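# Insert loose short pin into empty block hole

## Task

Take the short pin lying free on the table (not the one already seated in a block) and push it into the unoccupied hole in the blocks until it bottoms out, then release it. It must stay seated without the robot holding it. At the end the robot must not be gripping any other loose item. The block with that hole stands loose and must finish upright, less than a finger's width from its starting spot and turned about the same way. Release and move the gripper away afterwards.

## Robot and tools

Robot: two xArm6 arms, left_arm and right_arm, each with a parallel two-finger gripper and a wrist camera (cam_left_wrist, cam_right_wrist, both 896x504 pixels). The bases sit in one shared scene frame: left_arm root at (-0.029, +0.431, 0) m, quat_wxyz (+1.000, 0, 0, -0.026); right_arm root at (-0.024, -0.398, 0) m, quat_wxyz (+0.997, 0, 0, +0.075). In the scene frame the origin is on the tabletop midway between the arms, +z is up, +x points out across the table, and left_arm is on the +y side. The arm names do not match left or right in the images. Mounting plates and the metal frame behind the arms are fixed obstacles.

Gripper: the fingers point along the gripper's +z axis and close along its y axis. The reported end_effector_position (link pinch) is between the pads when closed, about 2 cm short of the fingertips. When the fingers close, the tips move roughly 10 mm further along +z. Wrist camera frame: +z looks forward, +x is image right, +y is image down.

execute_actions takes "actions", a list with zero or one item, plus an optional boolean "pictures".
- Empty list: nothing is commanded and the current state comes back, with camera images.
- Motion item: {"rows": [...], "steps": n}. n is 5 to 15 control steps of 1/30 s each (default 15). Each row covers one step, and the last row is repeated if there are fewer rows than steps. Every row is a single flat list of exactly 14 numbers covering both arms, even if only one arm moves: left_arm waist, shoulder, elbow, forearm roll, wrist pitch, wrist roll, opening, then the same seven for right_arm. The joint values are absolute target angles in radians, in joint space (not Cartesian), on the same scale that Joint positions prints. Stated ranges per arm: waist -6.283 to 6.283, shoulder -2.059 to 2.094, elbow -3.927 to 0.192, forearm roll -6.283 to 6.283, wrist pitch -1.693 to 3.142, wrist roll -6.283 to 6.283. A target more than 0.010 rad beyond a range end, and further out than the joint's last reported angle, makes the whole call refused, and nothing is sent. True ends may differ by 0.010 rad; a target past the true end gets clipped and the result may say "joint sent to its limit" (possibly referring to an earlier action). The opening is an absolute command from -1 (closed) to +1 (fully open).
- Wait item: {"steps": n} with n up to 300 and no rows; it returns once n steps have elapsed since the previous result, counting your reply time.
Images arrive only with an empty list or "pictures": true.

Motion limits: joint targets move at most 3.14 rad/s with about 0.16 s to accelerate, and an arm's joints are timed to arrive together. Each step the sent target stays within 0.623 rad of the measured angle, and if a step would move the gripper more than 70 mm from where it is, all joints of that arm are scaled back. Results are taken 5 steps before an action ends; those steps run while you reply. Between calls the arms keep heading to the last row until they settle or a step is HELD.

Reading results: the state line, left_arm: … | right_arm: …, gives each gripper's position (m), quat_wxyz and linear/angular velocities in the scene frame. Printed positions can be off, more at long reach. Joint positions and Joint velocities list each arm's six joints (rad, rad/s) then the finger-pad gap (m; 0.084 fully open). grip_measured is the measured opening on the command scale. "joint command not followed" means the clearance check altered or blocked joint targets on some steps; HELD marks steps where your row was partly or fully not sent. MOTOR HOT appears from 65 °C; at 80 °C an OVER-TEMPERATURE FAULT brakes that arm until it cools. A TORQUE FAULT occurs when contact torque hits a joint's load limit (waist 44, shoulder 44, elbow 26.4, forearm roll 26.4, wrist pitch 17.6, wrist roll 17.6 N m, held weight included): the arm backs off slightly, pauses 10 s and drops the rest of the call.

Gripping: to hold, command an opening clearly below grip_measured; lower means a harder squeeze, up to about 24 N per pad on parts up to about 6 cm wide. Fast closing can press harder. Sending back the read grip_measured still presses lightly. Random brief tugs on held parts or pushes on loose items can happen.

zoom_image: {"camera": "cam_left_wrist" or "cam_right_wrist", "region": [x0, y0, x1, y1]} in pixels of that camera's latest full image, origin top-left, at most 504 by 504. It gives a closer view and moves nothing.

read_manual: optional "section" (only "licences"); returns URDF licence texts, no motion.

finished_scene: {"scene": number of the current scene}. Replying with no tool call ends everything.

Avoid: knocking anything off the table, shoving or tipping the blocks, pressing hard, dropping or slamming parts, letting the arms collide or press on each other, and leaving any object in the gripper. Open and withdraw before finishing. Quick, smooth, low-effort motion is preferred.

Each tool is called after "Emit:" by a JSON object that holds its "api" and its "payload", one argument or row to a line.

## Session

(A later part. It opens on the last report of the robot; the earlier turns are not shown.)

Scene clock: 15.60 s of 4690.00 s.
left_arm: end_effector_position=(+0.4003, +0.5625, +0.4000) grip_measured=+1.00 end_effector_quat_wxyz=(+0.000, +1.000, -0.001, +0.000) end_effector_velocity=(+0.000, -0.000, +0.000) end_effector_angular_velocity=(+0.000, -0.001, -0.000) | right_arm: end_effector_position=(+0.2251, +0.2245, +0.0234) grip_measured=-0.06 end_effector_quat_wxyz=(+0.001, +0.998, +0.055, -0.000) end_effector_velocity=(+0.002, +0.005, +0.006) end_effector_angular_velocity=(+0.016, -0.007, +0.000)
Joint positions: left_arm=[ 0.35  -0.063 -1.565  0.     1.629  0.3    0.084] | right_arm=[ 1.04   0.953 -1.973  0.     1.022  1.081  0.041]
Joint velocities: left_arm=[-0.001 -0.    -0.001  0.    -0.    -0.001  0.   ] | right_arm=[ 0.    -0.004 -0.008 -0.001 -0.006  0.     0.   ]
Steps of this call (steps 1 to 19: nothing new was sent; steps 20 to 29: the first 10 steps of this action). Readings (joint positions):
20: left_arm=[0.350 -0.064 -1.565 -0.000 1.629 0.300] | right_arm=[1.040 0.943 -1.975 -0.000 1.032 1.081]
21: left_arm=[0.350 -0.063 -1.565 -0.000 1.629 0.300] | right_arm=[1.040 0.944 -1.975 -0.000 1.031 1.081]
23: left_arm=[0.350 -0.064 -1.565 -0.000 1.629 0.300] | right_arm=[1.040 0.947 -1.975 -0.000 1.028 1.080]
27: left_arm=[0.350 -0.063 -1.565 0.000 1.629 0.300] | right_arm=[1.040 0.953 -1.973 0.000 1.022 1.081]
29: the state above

Close gradually.

Emit:
{"api": "execute_actions", "payload": {
  "actions": [
    {"rows": [[0.35,-0.0635,-1.5652,0,1.6287,0.3,1, 1.0403,0.9524,-1.9736,0,1.0212,1.0805,-0.15],[0.35,-0.0635,-1.5652,0,1.6287,0.3,1, 1.0403,0.9524,-1.9736,0,1.0212,1.0805,-0.25],[0.35,-0.0635,-1.5652,0,1.6287,0.3,1, 1.0403,0.9524,-1.9736,0,1.0212,1.0805,-0.33],[0.35,-0.0635,-1.5652,0,1.6287,0.3,1, 1.0403,0.9524,-1.9736,0,1.0212,1.0805,-0.4],[0.35,-0.0635,-1.5652,0,1.6287,0.3,1, 1.0403,0.9524,-1.9736,0,1.0212,1.0805,-0.46],[0.35,-0.0635,-1.5652,0,1.6287,0.3,1, 1.0403,0.9524,-1.9736,0,1.0212,1.0805,-0.52],[0.35,-0.0635,-1.5652,0,1.6287,0.3,1, 1.0403,0.9524,-1.9736,0,1.0212,1.0805,-0.58],[0.35,-0.0635,-1.5652,0,1.6287,0.3,1, 1.0403,0.9524,-1.9736,0,1.0212,1.0805,-0.65],[0.35,-0.0635,-1.5652,0,1.6287,0.3,1, 1.0403,0.9524,-1.9736,0,1.0212,1.0805,-0.75],[0.35,-0.0635,-1.5652,0,1.6287,0.3,1, 1.0403,0.9524,-1.9736,0,1.0212,1.0805,-0.85],[0.35,-0.0635,-1.5652,0,1.6287,0.3,1, 1.0403,0.9524,-1.9736,0,1.0212,1.0805,-1]], "steps": 15}
  ]
}}

Emit:
{"api": "execute_actions", "payload": {
  "actions": [
    {"steps": 10}
  ],
  "pictures": true
}}

Scene clock: 16.27 s of 4690.00 s.
left_arm: end_effector_position=(+0.4003, +0.5625, +0.4000) grip_measured=+1.00 end_effector_quat_wxyz=(+0.000, +1.000, -0.001, +0.000) end_effector_velocity=(+0.000, -0.000, -0.001) end_effector_angular_velocity=(-0.000, +0.002, -0.001) | right_arm: end_effector_position=(+0.2253, +0.2250, +0.0242) grip_measured=-0.56 end_effector_quat_wxyz=(-0.000, +0.998, +0.055, +0.000) end_effector_velocity=(-0.001, -0.000, -0.001) end_effector_angular_velocity=(-0.001, +0.002, -0.001)
Joint positions: left_arm=[ 0.35  -0.063 -1.565  0.     1.629  0.3    0.084] | right_arm=[ 1.04   0.952 -1.974  0.     1.021  1.08   0.02 ]
Joint velocities: left_arm=[-0.001  0.001  0.001  0.     0.    -0.001 -0.   ] | right_arm=[ 0.     0.001  0.     0.002 -0.     0.     0.   ]
Steps of this call (steps 1 to 5: the last 5 steps of your previous action; steps 6 to 10: the robot went on to your last target; steps 11 to 20: the first 10 steps of this action). Readings (joint positions):
11: left_arm=[0.350 -0.064 -1.565 0.000 1.629 0.300] | right_arm=[1.040 0.952 -1.974 0.000 1.021 1.080]
12: left_arm=[0.350 -0.063 -1.565 0.000 1.629 0.300] | right_arm=[1.040 0.952 -1.974 0.000 1.021 1.081]
14: left_arm=[0.350 -0.064 -1.565 -0.000 1.629 0.300] | right_arm=[1.040 0.952 -1.974 0.000 1.021 1.081]
18: left_arm=[0.350 -0.064 -1.565 -0.000 1.629 0.300] | right_arm=[1.040 0.952 -1.974 0.000 1.021 1.081]
20: the state above

Scene clock: 16.60 s of 4690.00 s.
left_arm: end_effector_position=(+0.4003, +0.5625, +0.4000) grip_measured=+1.00 end_effector_quat_wxyz=(+0.000, +1.000, -0.001, +0.000) end_effector_velocity=(+0.000, -0.000, +0.000) end_effector_angular_velocity=(+0.000, -0.000, -0.002) | right_arm: end_effector_position=(+0.2253, +0.2250, +0.0242) grip_measured=-0.56 end_effector_quat_wxyz=(-0.000, +0.998, +0.055, +0.000) end_effector_velocity=(+0.000, -0.000, +0.001) end_effector_angular_velocity=(+0.001, +0.000, -0.001)
Joint positions: left_arm=[ 0.35  -0.064 -1.565  0.     1.629  0.3    0.084] | right_arm=[ 1.04   0.952 -1.974  0.     1.021  1.08   0.02 ]
Joint velocities: left_arm=[-0.001  0.    -0.     0.    -0.     0.001 -0.   ] | right_arm=[-0.001 -0.001  0.     0.001  0.     0.     0.   ]
Kept back: nothing.
Steps of this call (steps 1 to 5: the last 5 steps of your previous action; steps 6 to 10: the robot went on to your last target). Readings (joint positions):
1: left_arm=[0.350 -0.064 -1.565 0.000 1.629 0.300] | right_arm=[1.040 0.952 -1.974 -0.000 1.021 1.080]
2: left_arm=[0.350 -0.064 -1.565 0.000 1.629 0.300] | right_arm=[1.040 0.952 -1.974 -0.000 1.021 1.080]
4: left_arm=[0.350 -0.064 -1.565 0.000 1.629 0.300] | right_arm=[1.040 0.952 -1.974 -0.000 1.021 1.080]
8: left_arm=[0.350 -0.063 -1.565 0.000 1.629 0.300] | right_arm=[1.040 0.952 -1.974 0.000 1.021 1.080]
10: the state above

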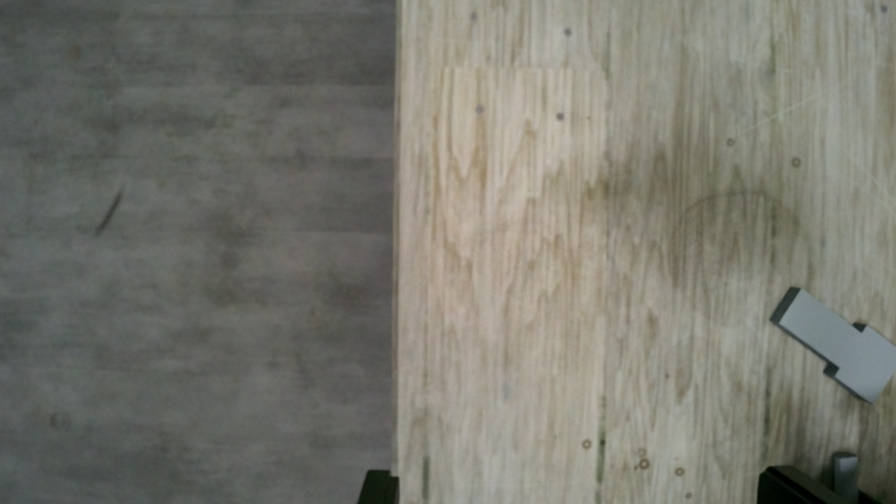

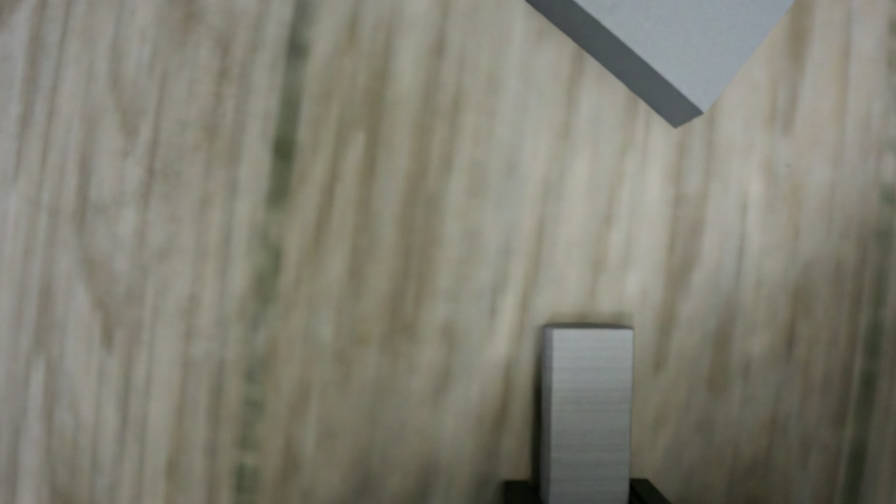

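Emit:
{"api": "zoom_image", "payload": {
  "camera": "cam_right_wrist",
  "region": [490, 310, 690, 504]
}}

Region (490, 310, 690, 504) of cam_right_wrist's 896x504 image, scaled by 2.520, with more detail than that image has; it fills the top 489 rows of this view, and the rest is white.

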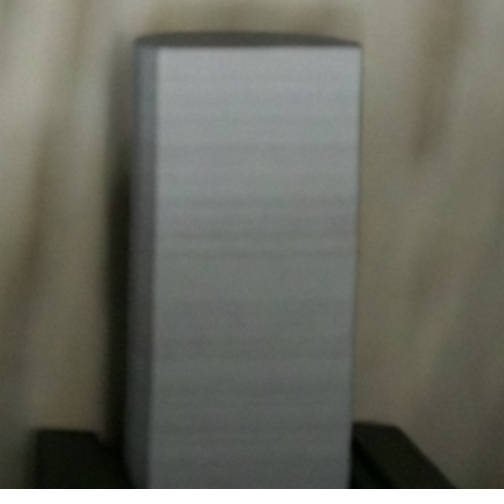

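Emit:
{"api": "execute_actions", "payload": {
  "actions": [
    {"rows": [[0.35,-0.0635,-1.5652,0,1.3,0.3,1, 1.0403,0.9484,-1.9744,0,1.0260,1.0805,-1],[0.35,-0.0635,-1.5652,0,1.0,0.3,1, 1.0403,0.9434,-1.9754,0,1.0320,1.0805,-1],[0.35,-0.0635,-1.5652,0,0.8,0.2,0.5, 1.0403,0.9344,-1.9773,0,1.0429,1.0805,-1],[0.35,-0.0635,-1.5652,0,0.6,0.1,0, 1.0403,0.9233,-1.9795,0,1.0562,1.0805,-1],[0.35,-0.0635,-1.5652,0,0.43,0,-0.5, 1.0403,0.9133,-1.9816,0,1.0683,1.0805,-1],[0.35,-0.0635,-1.5652,0,0.43,0,-1, 1.038,0.904,-2.006,0,1.102,1.078,-1],[0.35,-0.0635,-1.5652,0,0.43,0,-1, 1.035,0.895,-2.030,0,1.135,1.075,-1],[0.35,-0.0635,-1.5652,0,0.43,0,-1, 1.033,0.885,-2.055,0,1.170,1.073,-1],[0.35,-0.0635,-1.5652,0,0.43,0,-1, 1.030,0.876,-2.080,0,1.204,1.070,-1],[0.35,-0.0635,-1.5652,0,0.43,0,-1, 1.0279,0.8667,-2.1042,0,1.2375,1.068,-1]], "steps": 12}
  ]
}}

Emit:
{"api": "execute_actions", "payload": {
  "actions": [
    {"rows": [[0.35,-0.0635,-1.5652,0,0.43,0,-1, 1.01,0.84,-2.06,0,1.22,1.06,-1],[0.35,-0.0635,-1.5652,0,0.43,0,-1, 0.98,0.80,-2.0,0,1.20,1.05,-1],[0.35,-0.0635,-1.5652,0,0.43,0,-1, 0.94,0.745,-1.907,0,1.162,1.03,-1],[0.35,-0.0635,-1.5652,0,0.43,0,-1, 0.895,0.68,-1.80,0,1.12,1.013,-1],[0.35,-0.0635,-1.5652,0,0.43,0,-1, 0.85,0.618,-1.70,0,1.082,0.995,-1],[0.3,-0.0635,-1.5652,0,0.43,0,-1, 0.805,0.555,-1.60,0,1.045,0.976,-1],[0.2,-0.0635,-1.5652,0,0.43,0,-1, 0.76,0.493,-1.50,0,1.007,0.958,-1],[0.1,-0.0635,-1.5652,0,0.43,0,-1, 0.715,0.43,-1.40,0,0.97,0.94,-1],[0.0,-0.0635,-1.5652,0,0.43,0,-1, 0.67,0.368,-1.297,0,0.929,0.92,-1],[-0.1,-0.0635,-1.5652,0,0.43,0,-1, 0.625,0.305,-1.195,0,0.89,0.903,-1],[-0.2,-0.0635,-1.5652,0,0.43,0,-1, 0.58,0.243,-1.095,0,0.852,0.884,-1],[-0.3,-0.0635,-1.5652,0,0.43,0,-1, 0.54,0.185,-1.0,0,0.815,0.867,-1],[-0.4,-0.0635,-1.5652,0,0.43,0,-1, 0.51,0.143,-0.933,0,0.79,0.855,-1],[-0.4,-0.0635,-1.5652,0,0.43,0,-1, 0.492,0.118,-0.892,0,0.774,0.848,-1],[-0.4,-0.0635,-1.5652,0,0.43,0,-1, 0.4842,0.1071,-0.8746,0,0.7675,0.8444,-1]], "steps": 15}
  ]
}}

Emit:
{"api": "execute_actions", "payload": {
  "actions": [
    {"steps": 20}
  ],
  "pictures": true
}}

Scene clock: 18.60 s of 4690.00 s.
left_arm: end_effector_position=(+0.4647, +0.5822, +0.4307) grip_measured=+0.24 end_effector_quat_wxyz=(-0.038, +0.990, +0.020, +0.135) end_effector_velocity=(+0.441, +0.135, +0.312) end_effector_angular_velocity=(+0.362, -2.101, +0.929) | right_arm: end_effector_position=(+0.2249, +0.2235, +0.0460) grip_measured=-0.56 end_effector_quat_wxyz=(+0.003, +0.998, +0.055, -0.002) end_effector_velocity=(+0.021, +0.023, +0.266) end_effector_angular_velocity=(+0.019, -0.007, +0.016)
Joint positions: left_arm=[ 0.35  -0.063 -1.565  0.     1.345  0.257  0.054] | right_arm=[ 1.04   0.92  -1.984  0.     1.071  1.08   0.02 ]
Joint velocities: left_arm=[ 0.    -0.007 -0.02  -0.    -2.089 -0.967 -0.195] | right_arm=[-0.016 -0.259 -0.328  0.     0.566 -0.032 -0.   ]
Steps of this call (steps 1 to 15: the robot went on to your last target; steps 16 to 53: nothing new was sent; steps 54 to 60: the first 7 steps of this action). Readings (joint positions):
54: left_arm=[0.350 -0.064 -1.565 -0.000 1.628 0.300] | right_arm=[1.040 0.952 -1.974 -0.000 1.022 1.080]
55: left_arm=[0.350 -0.064 -1.565 -0.000 1.618 0.300] | right_arm=[1.040 0.951 -1.973 -0.000 1.024 1.080]
57: left_arm=[0.350 -0.063 -1.564 -0.000 1.549 0.299] | right_arm=[1.040 0.945 -1.973 0.000 1.035 1.081]
60: the state above

Scene clock: 19.10 s of 4690.00 s.
left_arm: end_effector_position=(+0.5881, +0.5738, +0.6269) grip_measured=-1.00 end_effector_quat_wxyz=(-0.066, +0.827, +0.090, +0.551) end_effector_velocity=(+0.148, -0.661, +0.010) end_effector_angular_velocity=(-0.005, -0.007, -1.065) | right_arm: end_effector_position=(+0.3095, +0.1326, +0.1231) grip_measured=-0.56 end_effector_quat_wxyz=(+0.001, +1.000, +0.005, -0.001) end_effector_velocity=(+0.242, -0.429, +0.017) end_effector_angular_velocity=(+0.023, -0.014, -0.409)
Joint positions: left_arm=[ 0.28  -0.065 -1.568 -0.     0.456  0.011  0.   ] | right_arm=[ 0.86   0.636 -1.728 -0.     1.094  1.     0.02 ]
Joint velocities: left_arm=[-1.071 -0.011 -0.012  0.007  0.017 -0.015  0.   ] | right_arm=[-0.691 -0.97   1.532 -0.    -0.589 -0.282  0.   ]
Steps of this call (steps 1 to 5: the last 5 steps of your previous action; steps 6 to 15: the first 10 steps of this action). Readings (joint positions):
6: left_arm=[0.350 -0.063 -1.565 0.000 0.935 0.107] | right_arm=[1.028 0.866 -2.097 -0.000 1.219 1.069]
7: left_arm=[0.350 -0.063 -1.566 0.000 0.868 0.092] | right_arm=[1.025 0.856 -2.097 -0.000 1.223 1.066]
9: left_arm=[0.350 -0.063 -1.566 0.000 0.732 0.064] | right_arm=[1.003 0.819 -2.037 0.000 1.206 1.055]
13: left_arm=[0.339 -0.064 -1.567 -0.000 0.492 0.015] | right_arm=[0.907 0.701 -1.830 -0.000 1.133 1.019]
15: the state above

Scene clock: 19.77 s of 4690.00 s.
left_arm: end_effector_position=(+0.5568, +0.1865, +0.6299) grip_measured=-1.00 end_effector_quat_wxyz=(+0.110, +0.810, -0.163, +0.552) end_effector_velocity=(-0.217, -0.521, +0.015) end_effector_angular_velocity=(-0.030, -0.042, -0.884) | right_arm: end_effector_position=(+0.3409, -0.1291, +0.0998) grip_measured=-0.56 end_effector_quat_wxyz=(+0.000, +0.995, -0.104, -0.001) end_effector_velocity=(+0.007, +0.010, +0.015) end_effector_angular_velocity=(+0.039, -0.052, +0.020)
Joint positions: left_arm=[-0.343 -0.063 -1.565  0.     0.433  0.001  0.   ] | right_arm=[ 0.486  0.11  -0.877  0.     0.769  0.845  0.02 ]
Joint velocities: left_arm=[-0.889 -0.002 -0.003  0.001 -0.046 -0.014  0.   ] | right_arm=[ 0.007 -0.033  0.009  0.    -0.041 -0.013 -0.   ]
Kept back: nothing.
Steps of this call (steps 1 to 5: the last 5 steps of your previous action; steps 6 to 20: the robot went on to your last target). Readings (joint positions):
1: left_arm=[0.246 -0.065 -1.568 -0.000 0.460 0.010] | right_arm=[0.837 0.604 -1.677 -0.000 1.074 0.990]
2: left_arm=[0.214 -0.065 -1.567 -0.000 0.461 0.009] | right_arm=[0.813 0.572 -1.625 -0.000 1.054 0.981]
4: left_arm=[0.152 -0.063 -1.565 -0.000 0.457 0.008] | right_arm=[0.765 0.505 -1.523 -0.000 1.013 0.961]
8: left_arm=[0.028 -0.063 -1.565 0.000 0.452 0.007] | right_arm=[0.672 0.373 -1.322 -0.000 0.932 0.923]
20: the state above

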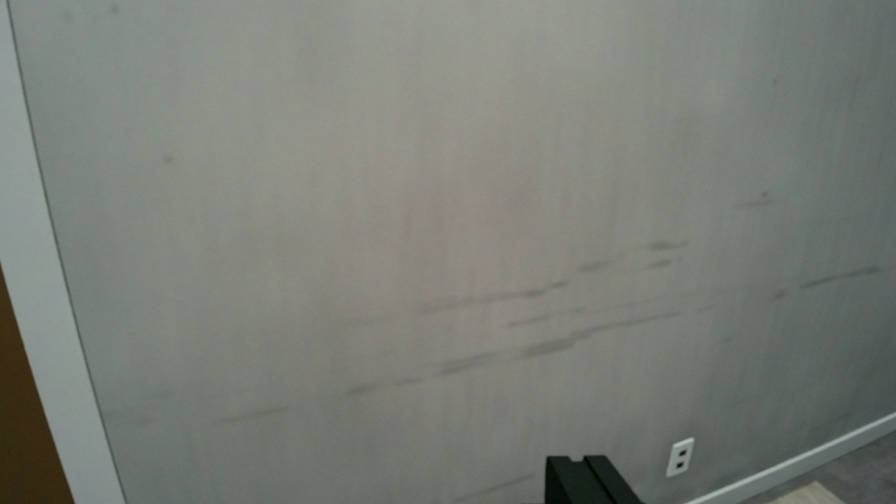

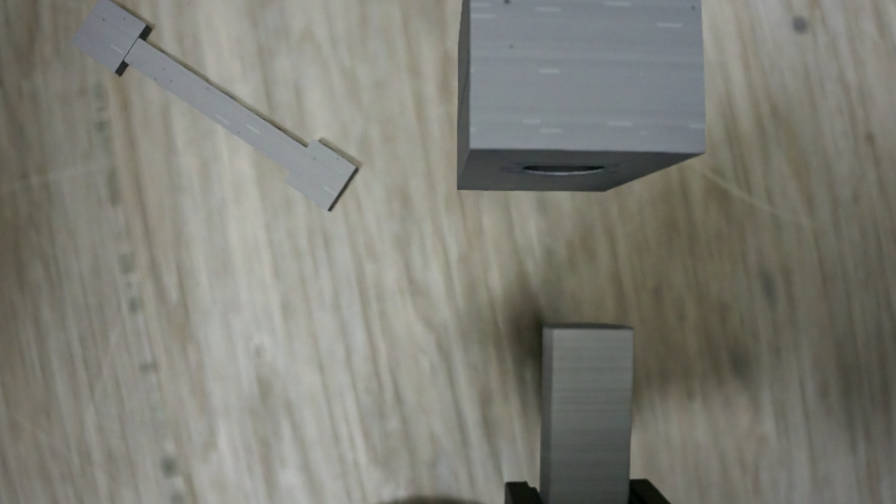

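Emit:
{"api": "execute_actions", "payload": {
  "actions": [
    {"rows": [[-0.42,-0.04,-1.53,0,0.37,0,-1, 0.4842,0.1071,-0.8746,0,0.7675,0.8444,-1],[-0.44,0.0,-1.48,0,0.28,0,-1, 0.4842,0.1071,-0.8746,0,0.7675,0.8444,-1],[-0.46,0.05,-1.414,0,0.164,0,-1, 0.4842,0.1071,-0.8746,0,0.7675,0.8444,-1],[-0.48,0.10,-1.348,0,0.048,0,-1, 0.4842,0.1071,-0.8746,0,0.7675,0.8444,-1],[-0.50,0.15,-1.281,0,-0.069,0,-1, 0.4842,0.1071,-0.8746,0,0.7675,0.8444,-1],[-0.52,0.20,-1.215,0,-0.185,0,-1, 0.4842,0.1071,-0.8746,0,0.7675,0.8444,-1],[-0.54,0.25,-1.148,0,-0.302,0,-1, 0.4842,0.1071,-0.8746,0,0.7675,0.8444,-1],[-0.56,0.30,-1.082,0,-0.418,0,-1, 0.4842,0.1071,-0.8746,0,0.7675,0.8444,-1]], "steps": 15}
  ]
}}

Emit:
{"api": "execute_actions", "payload": {
  "actions": [
    {"rows": [[-0.58,0.35,-1.015,0,-0.535,0,-1, 0.4842,0.1071,-0.8746,0,0.7675,0.8444,-1],[-0.59,0.38,-0.976,0,-0.604,0,-1, 0.4842,0.1071,-0.8746,0,0.7675,0.8444,-1],[-0.60,0.41,-0.936,0,-0.674,0,-1, 0.4842,0.1071,-0.8746,0,0.7675,0.8444,-1],[-0.61,0.44,-0.896,0,-0.744,0,-1, 0.4842,0.1071,-0.8746,0,0.7675,0.8444,-1],[-0.62,0.47,-0.856,0,-0.814,0,-1, 0.4842,0.1071,-0.8746,0,0.7675,0.8444,-1],[-0.63,0.50,-0.816,0,-0.884,0,-1, 0.4842,0.1071,-0.8746,0,0.7675,0.8444,-1],[-0.64,0.53,-0.776,0,-0.954,0,-1, 0.4842,0.1071,-0.8746,0,0.7675,0.8444,-1],[-0.65,0.56,-0.736,0,-1.024,0,-1, 0.4842,0.1071,-0.8746,0,0.7675,0.8444,-1],[-0.65,0.59,-0.696,0,-1.094,0,-1, 0.4842,0.1071,-0.8746,0,0.7675,0.8444,-1],[-0.65,0.62,-0.657,0,-1.163,0,-1, 0.4842,0.1071,-0.8746,0,0.7675,0.8444,-1],[-0.65,0.65,-0.617,0,-1.233,0,-1, 0.4842,0.1071,-0.8746,0,0.7675,0.8444,-1],[-0.65,0.675,-0.583,0,-1.292,0,-1, 0.4842,0.1071,-0.8746,0,0.7675,0.8444,-1],[-0.65,0.69,-0.563,0,-1.327,0,-1, 0.4842,0.1071,-0.8746,0,0.7675,0.8444,-1],[-0.65,0.6995,-0.5509,0,-1.3486,0,-1, 0.4842,0.1071,-0.8746,0,0.7675,0.8444,-1]], "steps": 15}
  ]
}}

Emit:
{"api": "execute_actions", "payload": {
  "actions": [
    {"steps": 15}
  ]
}}

Scene clock: 21.23 s of 4690.00 s.
left_arm: end_effector_position=(+0.5679, +0.0910, +0.5120) grip_measured=-1.00 end_effector_quat_wxyz=(+0.144, +0.799, -0.212, +0.544) end_effector_velocity=(+0.041, -0.202, -0.487) end_effector_angular_velocity=(+0.009, +0.015, -0.226) | right_arm: end_effector_position=(+0.3410, -0.1299, +0.1000) grip_measured=-0.56 end_effector_quat_wxyz=(+0.000, +0.994, -0.105, +0.000) end_effector_velocity=(-0.000, +0.000, +0.000) end_effector_angular_velocity=(+0.000, -0.000, +0.002)
Joint positions: left_arm=[-0.465  0.073 -1.383  0.     0.116  0.     0.   ] | right_arm=[ 0.484  0.107 -0.875  0.     0.768  0.844  0.02 ]
Joint velocities: left_arm=[-0.226  0.547  0.713  0.    -1.242  0.001  0.   ] | right_arm=[ 0.    -0.001 -0.     0.     0.001 -0.002 -0.   ]
Steps of this call (steps 1 to 30: the robot went on to your last target; steps 31 to 34: nothing new was sent; steps 35 to 44: the first 10 steps of this action). Readings (joint positions):
35: left_arm=[-0.400 -0.063 -1.565 -0.000 0.429 -0.000] | right_arm=[0.484 0.107 -0.875 -0.000 0.767 0.844]
36: left_arm=[-0.403 -0.061 -1.561 -0.000 0.419 -0.000] | right_arm=[0.484 0.107 -0.875 0.000 0.767 0.844]
38: left_arm=[-0.419 -0.042 -1.533 -0.000 0.353 0.000] | right_arm=[0.484 0.107 -0.875 0.000 0.767 0.844]
42: left_arm=[-0.450 0.036 -1.431 0.000 0.197 0.000] | right_arm=[0.484 0.107 -0.875 -0.000 0.767 0.844]
44: the state above

Scene clock: 21.73 s of 4690.00 s.
left_arm: end_effector_position=(+0.5211, +0.0306, +0.2676) grip_measured=-1.00 end_effector_quat_wxyz=(+0.174, +0.786, -0.256, +0.536) end_effector_velocity=(-0.212, -0.008, -0.470) end_effector_angular_velocity=(+0.022, +0.029, -0.194) | right_arm: end_effector_position=(+0.3410, -0.1299, +0.1000) grip_measured=-0.56 end_effector_quat_wxyz=(+0.000, +0.994, -0.105, +0.000) end_effector_velocity=(-0.000, +0.000, -0.000) end_effector_angular_velocity=(+0.000, +0.001, +0.000)
Joint positions: left_arm=[-0.577  0.357 -1.006  0.    -0.547  0.     0.   ] | right_arm=[ 0.484  0.107 -0.875 -0.     0.768  0.844  0.02 ]
Joint velocities: left_arm=[-0.192  0.594  0.79   0.002 -1.348  0.     0.   ] | right_arm=[ 0.     0.    -0.     0.001  0.    -0.    -0.   ]
Steps of this call (steps 1 to 5: the last 5 steps of your previous action; steps 6 to 15: the first 10 steps of this action). Readings (joint positions):
6: left_arm=[-0.511 0.184 -1.236 0.000 -0.142 0.000] | right_arm=[0.484 0.107 -0.875 -0.000 0.768 0.844]
7: left_arm=[-0.519 0.203 -1.212 0.000 -0.186 0.000] | right_arm=[0.484 0.107 -0.875 0.000 0.767 0.844]
9: left_arm=[-0.534 0.241 -1.161 0.000 -0.275 0.000] | right_arm=[0.484 0.107 -0.875 0.000 0.768 0.844]
13: left_arm=[-0.563 0.318 -1.059 0.000 -0.456 0.000] | right_arm=[0.484 0.107 -0.875 -0.000 0.768 0.844]
15: the state above

Scene clock: 22.23 s of 4690.00 s.
left_arm: end_effector_position=(+0.3757, +0.0921, +0.0856) grip_measured=-1.00 end_effector_quat_wxyz=(+0.192, +0.778, -0.283, +0.528) end_effector_velocity=(-0.290, +0.170, -0.193) end_effector_angular_velocity=(+0.049, +0.058, -0.108) | right_arm: end_effector_position=(+0.3410, -0.1299, +0.1000) grip_measured=-0.56 end_effector_quat_wxyz=(+0.000, +0.994, -0.105, +0.000) end_effector_velocity=(-0.000, -0.000, -0.000) end_effector_angular_velocity=(-0.001, +0.001, -0.000)
Joint positions: left_arm=[-0.645  0.674 -0.585  0.    -1.282 -0.     0.   ] | right_arm=[ 0.484  0.107 -0.875  0.     0.767  0.844  0.02 ]
Joint velocities: left_arm=[-0.106  0.525  0.706  0.002 -1.156  0.     0.   ] | right_arm=[-0.001  0.     0.     0.     0.001 -0.    -0.   ]
Kept back: nothing.
Steps of this call (steps 1 to 5: the last 5 steps of your previous action; steps 6 to 15: the robot went on to your last target). Readings (joint positions):
1: left_arm=[-0.583 0.377 -0.980 0.000 -0.592 0.000] | right_arm=[0.484 0.107 -0.875 -0.000 0.767 0.844]
2: left_arm=[-0.588 0.397 -0.953 0.000 -0.635 0.000] | right_arm=[0.484 0.107 -0.875 0.000 0.767 0.844]
4: left_arm=[-0.597 0.438 -0.899 0.000 -0.720 0.000] | right_arm=[0.484 0.107 -0.875 -0.000 0.767 0.844]
8: left_arm=[-0.613 0.522 -0.788 0.000 -0.917 -0.000] | right_arm=[0.484 0.107 -0.875 -0.000 0.767 0.844]
15: the state above

Emit:
{"api": "execute_actions", "payload": {
  "actions": [
    {"rows": [[-0.67,0.6995,-0.5509,0,-1.3486,0,-1, 0.4842,0.1143,-0.8722,0,0.7579,0.8444,-1],[-0.70,0.6995,-0.5509,0,-1.3486,0,-1, 0.4842,0.1216,-0.8699,0,0.7483,0.8444,-1],[-0.73,0.6995,-0.5509,0,-1.3486,0,-1, 0.4842,0.1288,-0.8675,0,0.7387,0.8444,-1],[-0.76,0.6995,-0.5509,0,-1.3486,0,-1, 0.4842,0.1360,-0.8651,0,0.7291,0.8444,-1],[-0.79,0.6995,-0.5509,0,-1.3486,0,-1, 0.4842,0.1432,-0.8628,0,0.7195,0.8444,-1],[-0.82,0.6995,-0.5509,0,-1.3486,0,-1, 0.4842,0.1505,-0.8604,0,0.7099,0.8444,-1],[-0.85,0.6995,-0.5509,0,-1.3486,0,-1, 0.4842,0.1577,-0.8580,0,0.7003,0.8444,-1],[-0.87,0.6995,-0.5509,0,-1.3486,0,-1, 0.4842,0.1649,-0.8557,0,0.6908,0.8444,-1],[-0.885,0.6995,-0.5509,0,-1.3486,0,-1, 0.4842,0.1721,-0.8533,0,0.6812,0.8444,-1],[-0.89,0.6995,-0.5509,0,-1.3486,0,-1, 0.4842,0.1794,-0.8509,0,0.6716,0.8444,-1]], "steps": 15}
  ]
}}

Emit:
{"api": "execute_actions", "payload": {
  "actions": [
    {"steps": 15}
  ],
  "pictures": true
}}

Scene clock: 23.00 s of 4690.00 s.
left_arm: end_effector_position=(+0.2873, +0.0282, +0.0799) grip_measured=-1.00 end_effector_quat_wxyz=(+0.247, +0.742, -0.361, +0.508) end_effector_velocity=(-0.278, -0.216, -0.002) end_effector_angular_velocity=(+0.003, +0.003, -0.690) | right_arm: end_effector_position=(+0.3409, -0.1300, +0.0734) grip_measured=-0.56 end_effector_quat_wxyz=(+0.000, +0.994, -0.105, -0.000) end_effector_velocity=(+0.000, -0.000, -0.098) end_effector_angular_velocity=(+0.005, -0.005, -0.002)
Joint positions: left_arm=[-0.852  0.699 -0.551  0.001 -1.349  0.     0.   ] | right_arm=[ 0.484  0.163 -0.856  0.     0.694  0.844  0.02 ]
Joint velocities: left_arm=[-0.683  0.001  0.004  0.006 -0.001  0.001  0.   ] | right_arm=[-0.001  0.212  0.066  0.001 -0.285 -0.    -0.   ]
Steps of this call (steps 1 to 13: the robot went on to your last target; steps 14 to 23: the first 10 steps of this action). Readings (joint positions):
14: left_arm=[-0.651 0.699 -0.552 -0.000 -1.348 -0.000] | right_arm=[0.484 0.107 -0.874 -0.000 0.767 0.844]
15: left_arm=[-0.656 0.699 -0.551 -0.000 -1.348 -0.000] | right_arm=[0.484 0.109 -0.874 -0.000 0.763 0.844]
17: left_arm=[-0.689 0.699 -0.551 -0.001 -1.349 -0.000] | right_arm=[0.484 0.120 -0.871 -0.000 0.749 0.844]
21: left_arm=[-0.799 0.699 -0.551 0.000 -1.349 0.000] | right_arm=[0.484 0.149 -0.860 0.000 0.713 0.844]
23: the state above

Scene clock: 23.50 s of 4690.00 s.
left_arm: end_effector_position=(+0.2722, +0.0169, +0.0798) grip_measured=-1.00 end_effector_quat_wxyz=(+0.256, +0.735, -0.375, +0.503) end_effector_velocity=(-0.001, -0.001, +0.001) end_effector_angular_velocity=(-0.002, -0.001, -0.003) | right_arm: end_effector_position=(+0.3410, -0.1299, +0.0661) grip_measured=-0.56 end_effector_quat_wxyz=(-0.000, +0.994, -0.105, +0.000) end_effector_velocity=(-0.000, -0.000, -0.001) end_effector_angular_velocity=(-0.001, +0.002, -0.001)
Joint positions: left_arm=[-0.889  0.699 -0.551 -0.    -1.349 -0.     0.   ] | right_arm=[ 0.484  0.179 -0.851 -0.     0.672  0.844  0.02 ]
Joint velocities: left_arm=[-0.002 -0.001 -0.001  0.001 -0.    -0.001  0.   ] | right_arm=[-0.001  0.002  0.001  0.001 -0.    -0.001 -0.   ]
Kept back: nothing.
Steps of this call (steps 1 to 5: the last 5 steps of your previous action; steps 6 to 15: the robot went on to your last target). Readings (joint positions):
1: left_arm=[-0.872 0.699 -0.551 0.001 -1.349 0.000] | right_arm=[0.484 0.170 -0.854 0.000 0.685 0.844]
2: left_arm=[-0.883 0.699 -0.551 0.001 -1.349 0.000] | right_arm=[0.484 0.175 -0.852 0.000 0.679 0.844]
4: left_arm=[-0.889 0.700 -0.551 0.000 -1.349 0.000] | right_arm=[0.484 0.179 -0.850 0.000 0.674 0.844]
8: left_arm=[-0.889 0.699 -0.551 -0.000 -1.349 -0.000] | right_arm=[0.484 0.179 -0.852 -0.000 0.672 0.844]
15: the state above

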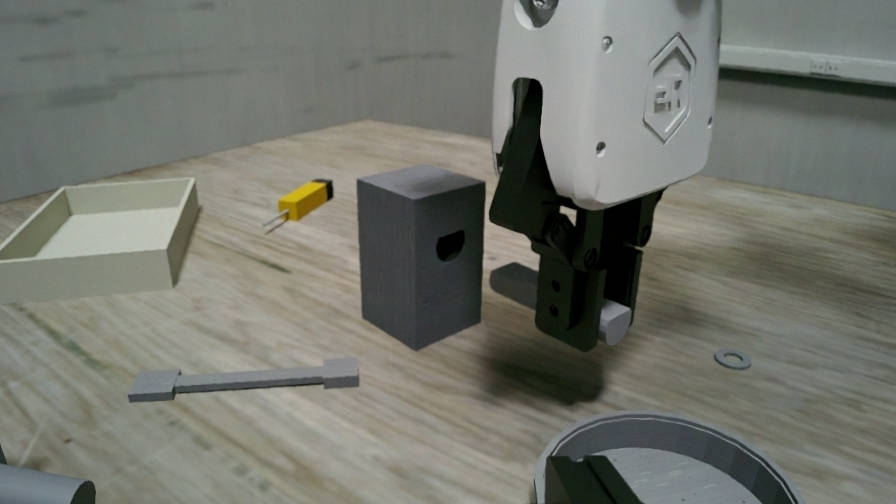

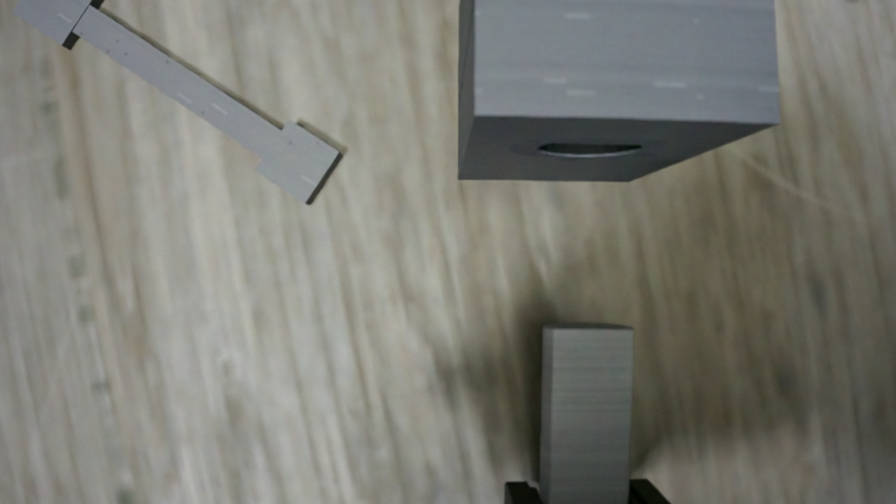

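Emit:
{"api": "zoom_image", "payload": {
  "camera": "cam_left_wrist",
  "region": [350, 160, 650, 360]
}}

Emit:
{"api": "zoom_image", "payload": {
  "camera": "cam_right_wrist",
  "region": [450, 100, 790, 240]
}}

Region (350, 160, 650, 360) of cam_left_wrist's 896x504 image, scaled by 1.680, with more detail than that image has.

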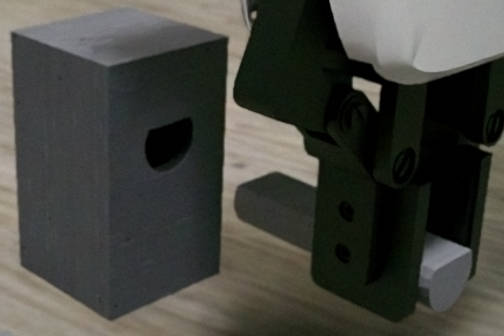

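Region (450, 100, 790, 240) of cam_right_wrist's 896x504 image, scaled by 1.482, with more detail than that image has; it fills the top 208 rows of this view, and the rest is white.

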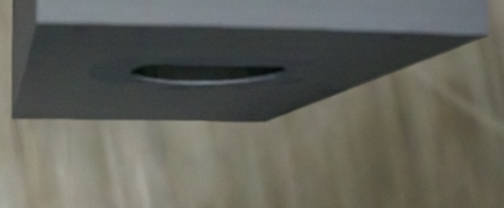

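Emit:
{"api": "execute_actions", "payload": {
  "actions": [
    {"rows": [[-0.89,0.6995,-0.5509,0,-1.3486,0,-1, 0.4842,0.1760,-0.8517,0,0.6758,0.8444,-1],[-0.89,0.6995,-0.5509,0,-1.3486,0,-1, 0.4842,0.1726,-0.8526,0,0.6800,0.8444,-1],[-0.89,0.6995,-0.5509,0,-1.3486,0,-1, 0.4842,0.1692,-0.8534,0,0.6842,0.8444,-1],[-0.89,0.6995,-0.5509,0,-1.3486,0,-1, 0.4842,0.1659,-0.8542,0,0.6884,0.8444,-1]], "steps": 10}
  ]
}}

Emit:
{"api": "execute_actions", "payload": {
  "actions": [
    {"steps": 12}
  ],
  "pictures": true
}}

Emit:
{"api": "zoom_image", "payload": {
  "camera": "cam_left_wrist",
  "region": [400, 200, 650, 350]
}}

Emit:
{"api": "zoom_image", "payload": {
  "camera": "cam_right_wrist",
  "region": [490, 100, 700, 400]
}}

Scene clock: 24.60 s of 4690.00 s.
left_arm: end_effector_position=(+0.2720, +0.0167, +0.0798) grip_measured=-1.00 end_effector_quat_wxyz=(+0.256, +0.735, -0.375, +0.503) end_effector_velocity=(-0.000, -0.000, -0.001) end_effector_angular_velocity=(+0.001, +0.001, -0.000) | right_arm: end_effector_position=(+0.3408, -0.1300, +0.0701) grip_measured=-0.56 end_effector_quat_wxyz=(+0.000, +0.994, -0.105, -0.000) end_effector_velocity=(+0.007, +0.006, +0.043) end_effector_angular_velocity=(+0.017, -0.024, +0.002)
Joint positions: left_arm=[-0.89   0.699 -0.551 -0.    -1.349  0.     0.   ] | right_arm=[ 0.484  0.17  -0.853  0.     0.684  0.844  0.02 ]
Joint velocities: left_arm=[-0.001  0.001 -0.    -0.     0.     0.     0.   ] | right_arm=[ 0.001 -0.086 -0.03  -0.     0.087 -0.001 -0.   ]
Steps of this call (steps 1 to 15: the robot went on to your last target; steps 16 to 28: nothing new was sent; steps 29 to 33: the first 5 steps of this action). Readings (joint positions):
29: left_arm=[-0.890 0.699 -0.551 -0.000 -1.349 -0.000] | right_arm=[0.484 0.179 -0.851 0.000 0.672 0.844]
30: left_arm=[-0.890 0.699 -0.551 0.000 -1.349 -0.000] | right_arm=[0.484 0.178 -0.851 0.000 0.674 0.844]
32: left_arm=[-0.890 0.700 -0.551 -0.000 -1.349 -0.000] | right_arm=[0.484 0.173 -0.852 0.000 0.680 0.844]
33: the state above

Scene clock: 25.00 s of 4690.00 s.
left_arm: end_effector_position=(+0.2720, +0.0167, +0.0798) grip_measured=-1.00 end_effector_quat_wxyz=(+0.256, +0.735, -0.375, +0.503) end_effector_velocity=(+0.000, +0.000, -0.000) end_effector_angular_velocity=(-0.000, +0.001, +0.001) | right_arm: end_effector_position=(+0.3409, -0.1300, +0.0719) grip_measured=-0.56 end_effector_quat_wxyz=(+0.000, +0.994, -0.105, -0.000) end_effector_velocity=(+0.001, +0.000, +0.001) end_effector_angular_velocity=(+0.001, -0.002, -0.001)
Joint positions: left_arm=[-0.89   0.699 -0.551 -0.    -1.349  0.     0.   ] | right_arm=[ 0.484  0.166 -0.854  0.     0.688  0.844  0.02 ]
Joint velocities: left_arm=[ 0.001  0.     0.     0.    -0.    -0.001  0.   ] | right_arm=[-0.    -0.001 -0.001 -0.    -0.001  0.     0.   ]
Kept back: nothing.
Steps of this call (steps 1 to 5: the last 5 steps of your previous action; steps 6 to 12: the robot went on to your last target). Readings (joint positions):
1: left_arm=[-0.890 0.699 -0.551 0.000 -1.349 -0.000] | right_arm=[0.484 0.168 -0.854 -0.000 0.686 0.844]
2: left_arm=[-0.890 0.699 -0.551 -0.000 -1.349 0.000] | right_arm=[0.484 0.166 -0.855 -0.000 0.687 0.844]
4: left_arm=[-0.890 0.700 -0.551 -0.000 -1.349 0.000] | right_arm=[0.484 0.166 -0.855 -0.000 0.688 0.844]
8: left_arm=[-0.890 0.699 -0.551 0.000 -1.349 -0.000] | right_arm=[0.484 0.166 -0.854 0.000 0.688 0.844]
12: the state above

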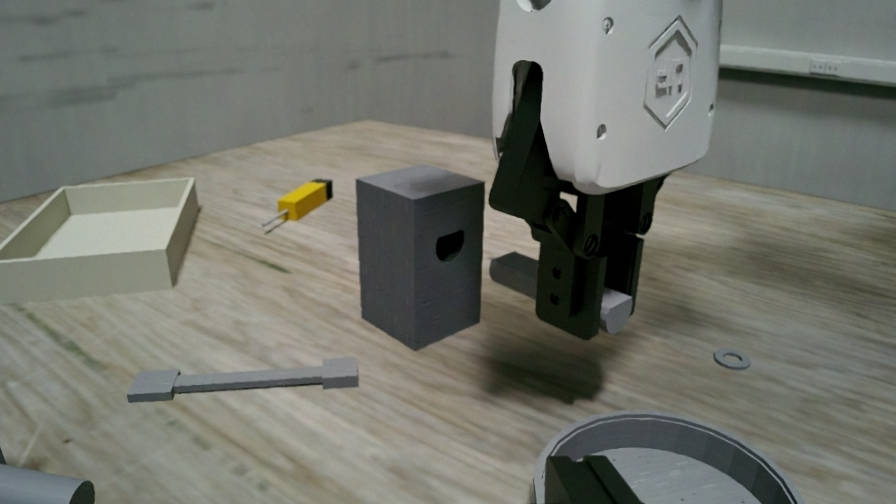

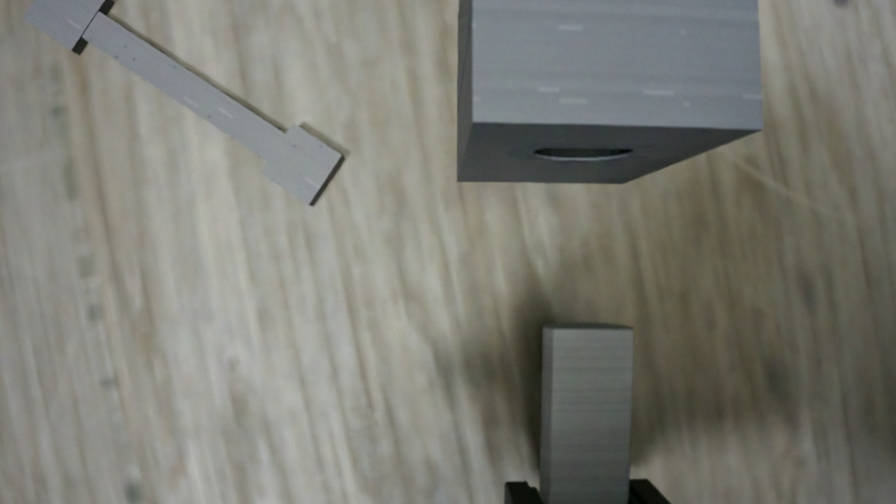

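Region (400, 200, 650, 350) of cam_left_wrist's 896x504 image, scaled by 2.016, with more detail than that image has; it fills the top 302 rows of this view, and the rest is white.

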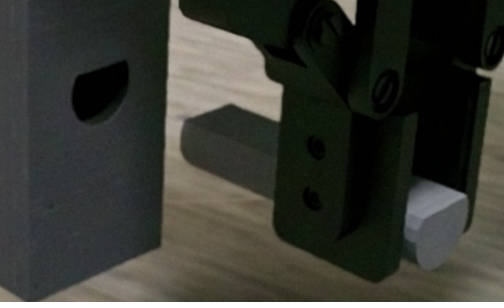

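Region (490, 100, 700, 400) of cam_right_wrist's 896x504 image, scaled by 1.680, with more detail than that image has; it fills the left 353 columns of this view, and the rest is white.

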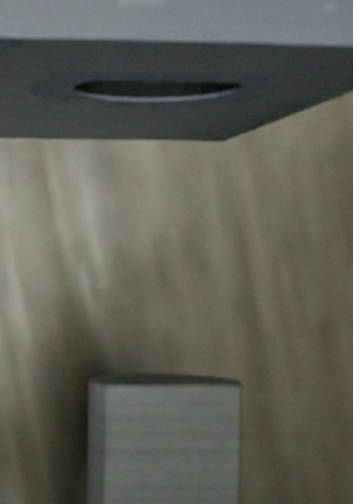

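Emit:
{"api": "execute_actions", "payload": {
  "actions": [
    {"rows": [[-0.89,0.6995,-0.5509,0,-1.3486,0,-1, 0.4800,0.1717,-0.8623,0,0.6906,0.8402,-1],[-0.89,0.6995,-0.5509,0,-1.3486,0,-1, 0.4759,0.1775,-0.8703,0,0.6929,0.8361,-1],[-0.89,0.6995,-0.5509,0,-1.3486,0,-1, 0.4717,0.1833,-0.8784,0,0.6951,0.8319,-1],[-0.89,0.6995,-0.5509,0,-1.3486,0,-1, 0.4675,0.1891,-0.8864,0,0.6973,0.8277,-1],[-0.89,0.6995,-0.5509,0,-1.3486,0,-1, 0.4634,0.1949,-0.8945,0,0.6996,0.8236,-1],[-0.89,0.6995,-0.5509,0,-1.3486,0,-1, 0.4592,0.2007,-0.9025,0,0.7018,0.8194,-1],[-0.89,0.6995,-0.5509,0,-1.3486,0,-1, 0.4550,0.2065,-0.9106,0,0.7040,0.8152,-1],[-0.89,0.6995,-0.5509,0,-1.3486,0,-1, 0.4509,0.2123,-0.9186,0,0.7063,0.8111,-1],[-0.89,0.6995,-0.5509,0,-1.3486,0,-1, 0.4467,0.2181,-0.9267,0,0.7085,0.8069,-1],[-0.89,0.6995,-0.5509,0,-1.3486,0,-1, 0.4425,0.2240,-0.9347,0,0.7108,0.8027,-1]], "steps": 15}
  ]
}}

Emit:
{"api": "execute_actions", "payload": {
  "actions": [
    {"steps": 14}
  ],
  "pictures": true
}}

Emit:
{"api": "zoom_image", "payload": {
  "camera": "cam_left_wrist",
  "region": [400, 200, 600, 330]
}}

Scene clock: 26.33 s of 4690.00 s.
left_arm: end_effector_position=(+0.2720, +0.0167, +0.0798) grip_measured=-1.00 end_effector_quat_wxyz=(+0.256, +0.735, -0.375, +0.503) end_effector_velocity=(+0.000, +0.001, -0.000) end_effector_angular_velocity=(+0.000, +0.001, +0.001) | right_arm: end_effector_position=(+0.3626, -0.1329, +0.0721) grip_measured=-0.56 end_effector_quat_wxyz=(-0.000, +0.994, -0.105, +0.000) end_effector_velocity=(+0.082, -0.015, -0.002) end_effector_angular_velocity=(-0.002, +0.004, -0.001)
Joint positions: left_arm=[-0.89   0.699 -0.551  0.    -1.349  0.     0.   ] | right_arm=[ 0.452  0.211 -0.917 -0.     0.706  0.812  0.02 ]
Joint velocities: left_arm=[ 0.001  0.     0.001 -0.    -0.001 -0.001  0.   ] | right_arm=[-0.124  0.175 -0.239  0.     0.068 -0.124  0.   ]
Steps of this call (steps 1 to 15: the robot went on to your last target; steps 16 to 30: nothing new was sent; steps 31 to 40: the first 10 steps of this action). Readings (joint positions):
31: left_arm=[-0.890 0.699 -0.551 -0.000 -1.349 -0.000] | right_arm=[0.484 0.166 -0.855 0.000 0.689 0.844]
32: left_arm=[-0.890 0.699 -0.551 0.000 -1.349 0.000] | right_arm=[0.483 0.168 -0.857 0.000 0.690 0.842]
34: left_arm=[-0.890 0.700 -0.551 0.000 -1.349 -0.000] | right_arm=[0.477 0.177 -0.869 0.000 0.693 0.836]
38: left_arm=[-0.890 0.699 -0.551 0.000 -1.349 -0.000] | right_arm=[0.460 0.199 -0.901 -0.000 0.701 0.820]
40: the state above

Scene clock: 26.80 s of 4690.00 s.
left_arm: end_effector_position=(+0.2720, +0.0167, +0.0798) grip_measured=-1.00 end_effector_quat_wxyz=(+0.256, +0.735, -0.375, +0.503) end_effector_velocity=(-0.000, +0.000, -0.000) end_effector_angular_velocity=(+0.000, +0.001, -0.000) | right_arm: end_effector_position=(+0.3686, -0.1340, +0.0720) grip_measured=-0.56 end_effector_quat_wxyz=(+0.000, +0.994, -0.105, -0.000) end_effector_velocity=(+0.001, -0.000, +0.000) end_effector_angular_velocity=(+0.000, -0.002, +0.000)
Joint positions: left_arm=[-0.89   0.7   -0.551 -0.    -1.349  0.     0.   ] | right_arm=[ 0.443  0.224 -0.935  0.     0.711  0.803  0.02 ]
Joint velocities: left_arm=[-0.     0.     0.001 -0.    -0.    -0.     0.   ] | right_arm=[-0.001 -0.    -0.001 -0.001 -0.    -0.    -0.   ]
Kept back: nothing.
Steps of this call (steps 1 to 5: the last 5 steps of your previous action; steps 6 to 14: the robot went on to your last target). Readings (joint positions):
1: left_arm=[-0.890 0.699 -0.551 0.000 -1.349 -0.000] | right_arm=[0.448 0.216 -0.924 -0.000 0.708 0.808]
2: left_arm=[-0.890 0.699 -0.551 -0.000 -1.349 -0.000] | right_arm=[0.445 0.220 -0.930 -0.000 0.709 0.806]
4: left_arm=[-0.890 0.699 -0.551 0.000 -1.349 0.000] | right_arm=[0.443 0.223 -0.934 -0.000 0.710 0.804]
8: left_arm=[-0.890 0.700 -0.551 -0.000 -1.349 0.000] | right_arm=[0.443 0.224 -0.934 0.000 0.711 0.803]
14: the state above

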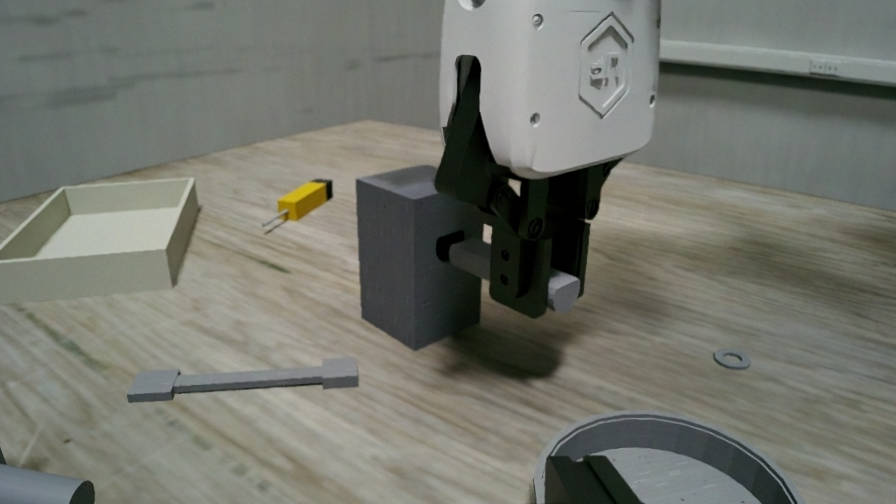

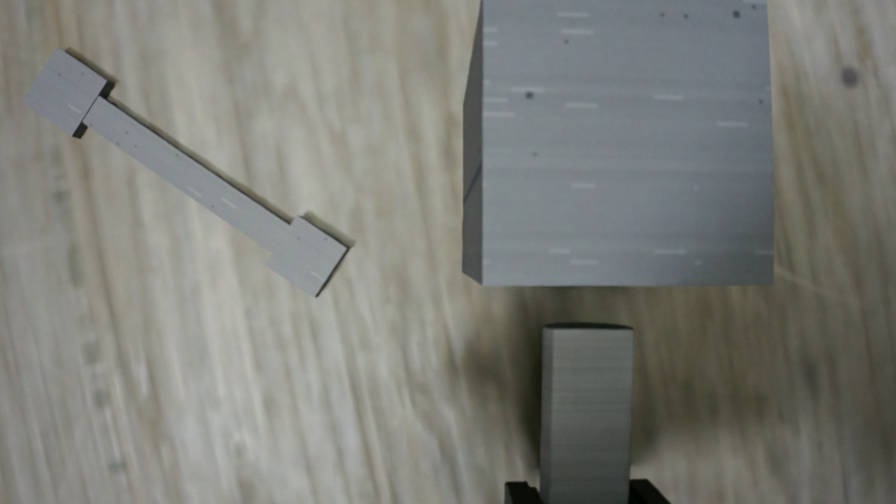

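Region (400, 200, 600, 330) of cam_left_wrist's 896x504 image, scaled by 2.520, with more detail than that image has; it fills the top 328 rows of this view, and the rest is white.

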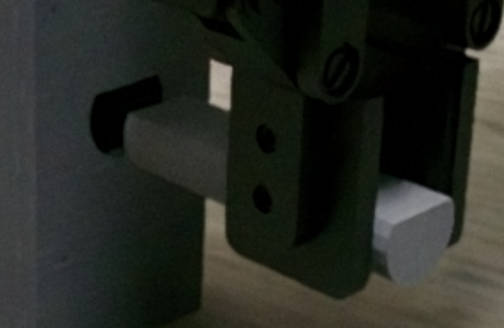

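Emit:
{"api": "execute_actions", "payload": {
  "actions": [
    {"rows": [[-0.89,0.6995,-0.5509,0,-1.3486,0,-1, 0.4398,0.2267,-0.9385,0,0.7119,0.8000,-1],[-0.89,0.6995,-0.5509,0,-1.3486,0,-1, 0.4370,0.2294,-0.9424,0,0.7130,0.7972,-1],[-0.89,0.6995,-0.5509,0,-1.3486,0,-1, 0.4343,0.2321,-0.9462,0,0.7141,0.7945,-1],[-0.89,0.6995,-0.5509,0,-1.3486,0,-1, 0.4315,0.2348,-0.9500,0,0.7152,0.7917,-1],[-0.89,0.6995,-0.5509,0,-1.3486,0,-1, 0.42875,0.2375,-0.9538,0,0.7163,0.78895,-1]], "steps": 10}
  ]
}}

Emit:
{"api": "execute_actions", "payload": {
  "actions": [
    {"steps": 16}
  ],
  "pictures": true
}}

Emit:
{"api": "zoom_image", "payload": {
  "camera": "cam_left_wrist",
  "region": [410, 210, 530, 290]
}}

Scene clock: 28.07 s of 4690.00 s.
left_arm: end_effector_position=(+0.2720, +0.0167, +0.0798) grip_measured=-1.00 end_effector_quat_wxyz=(+0.256, +0.735, -0.375, +0.503) end_effector_velocity=(-0.000, +0.000, -0.001) end_effector_angular_velocity=(+0.001, +0.001, +0.000) | right_arm: end_effector_position=(+0.3731, -0.1355, +0.0720) grip_measured=-0.56 end_effector_quat_wxyz=(+0.000, +0.994, -0.105, -0.000) end_effector_velocity=(+0.046, -0.017, +0.001) end_effector_angular_velocity=(+0.002, -0.003, -0.007)
Joint positions: left_arm=[-0.89   0.699 -0.551 -0.    -1.349  0.     0.   ] | right_arm=[ 0.435  0.232 -0.946  0.     0.714  0.795  0.02 ]
Joint velocities: left_arm=[ 0.     0.001 -0.    -0.     0.    -0.     0.   ] | right_arm=[-0.083  0.077 -0.111  0.     0.03  -0.077  0.   ]
Steps of this call (steps 1 to 30: the robot went on to your last target; steps 31 to 33: nothing new was sent; steps 34 to 38: the first 5 steps of this action). Readings (joint positions):
34: left_arm=[-0.890 0.699 -0.551 0.000 -1.349 -0.000] | right_arm=[0.442 0.224 -0.935 0.000 0.711 0.802]
35: left_arm=[-0.890 0.699 -0.551 0.000 -1.349 0.000] | right_arm=[0.442 0.225 -0.936 0.000 0.711 0.801]
37: left_arm=[-0.890 0.699 -0.551 0.000 -1.349 -0.000] | right_arm=[0.437 0.229 -0.942 0.000 0.713 0.797]
38: the state above

Scene clock: 28.60 s of 4690.00 s.
left_arm: end_effector_position=(+0.2720, +0.0167, +0.0798) grip_measured=-1.00 end_effector_quat_wxyz=(+0.256, +0.735, -0.375, +0.503) end_effector_velocity=(-0.001, +0.000, -0.001) end_effector_angular_velocity=(+0.003, +0.001, -0.001) | right_arm: end_effector_position=(+0.3763, -0.1368, +0.0720) grip_measured=-0.56 end_effector_quat_wxyz=(+0.000, +0.994, -0.105, +0.000) end_effector_velocity=(+0.000, -0.000, -0.000) end_effector_angular_velocity=(+0.000, -0.001, -0.001)
Joint positions: left_arm=[-0.89   0.699 -0.551  0.    -1.349 -0.     0.   ] | right_arm=[ 0.429  0.237 -0.954  0.     0.716  0.789  0.02 ]
Joint velocities: left_arm=[-0.001  0.002  0.001 -0.     0.     0.001  0.   ] | right_arm=[-0.     0.    -0.    -0.001 -0.001  0.001  0.   ]
Kept back: nothing.
Steps of this call (steps 1 to 5: the last 5 steps of your previous action; steps 6 to 15: the robot went on to your last target; step 16: nothing new was sent). Readings (joint positions):
1: left_arm=[-0.890 0.700 -0.551 0.000 -1.349 0.000] | right_arm=[0.432 0.234 -0.949 -0.000 0.715 0.792]
2: left_arm=[-0.890 0.700 -0.551 0.000 -1.349 -0.000] | right_arm=[0.430 0.236 -0.952 -0.000 0.715 0.791]
4: left_arm=[-0.890 0.700 -0.551 0.000 -1.349 0.000] | right_arm=[0.429 0.237 -0.953 -0.000 0.716 0.789]
8: left_arm=[-0.890 0.700 -0.551 -0.000 -1.349 0.000] | right_arm=[0.429 0.237 -0.954 0.000 0.716 0.789]
16: the state above
All arms were judged still, so your last target was given up. Only a new action makes them travel on or press farther. Fingers that are still opening or closing keep moving.

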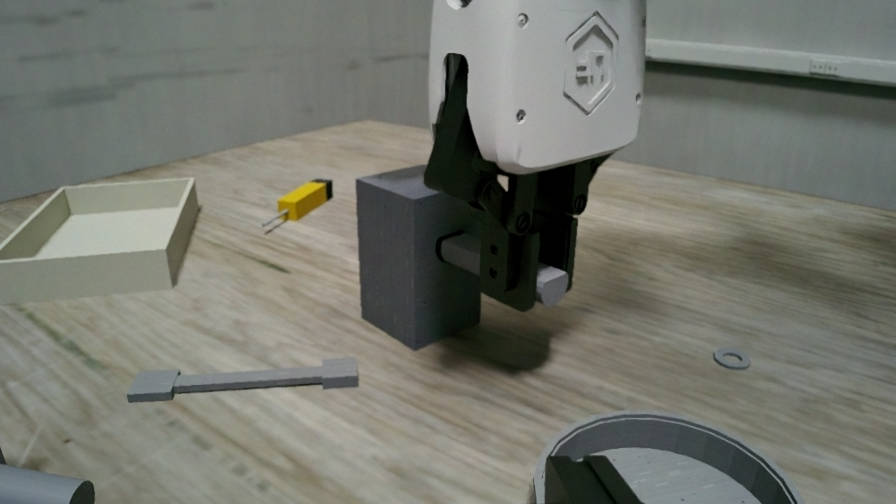

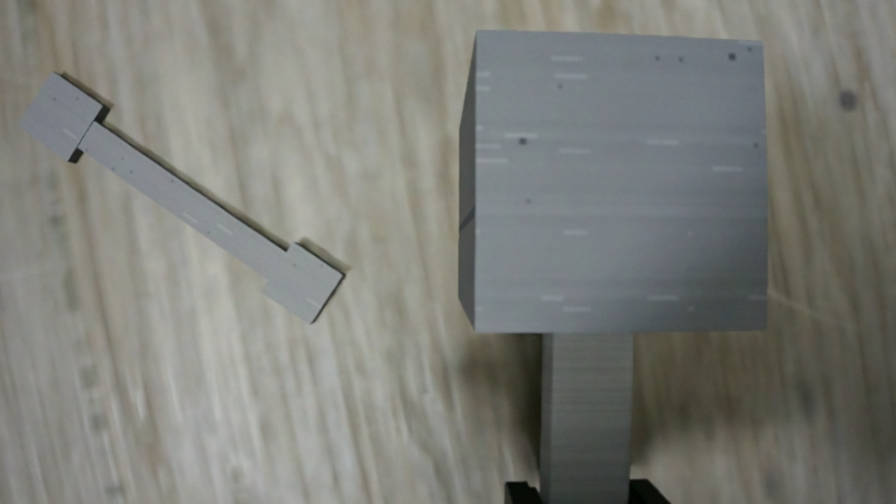

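Region (410, 210, 530, 290) of cam_left_wrist's 896x504 image, scaled by 4.200, with more detail than that image has.

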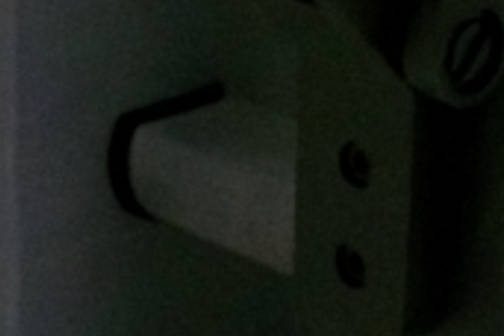

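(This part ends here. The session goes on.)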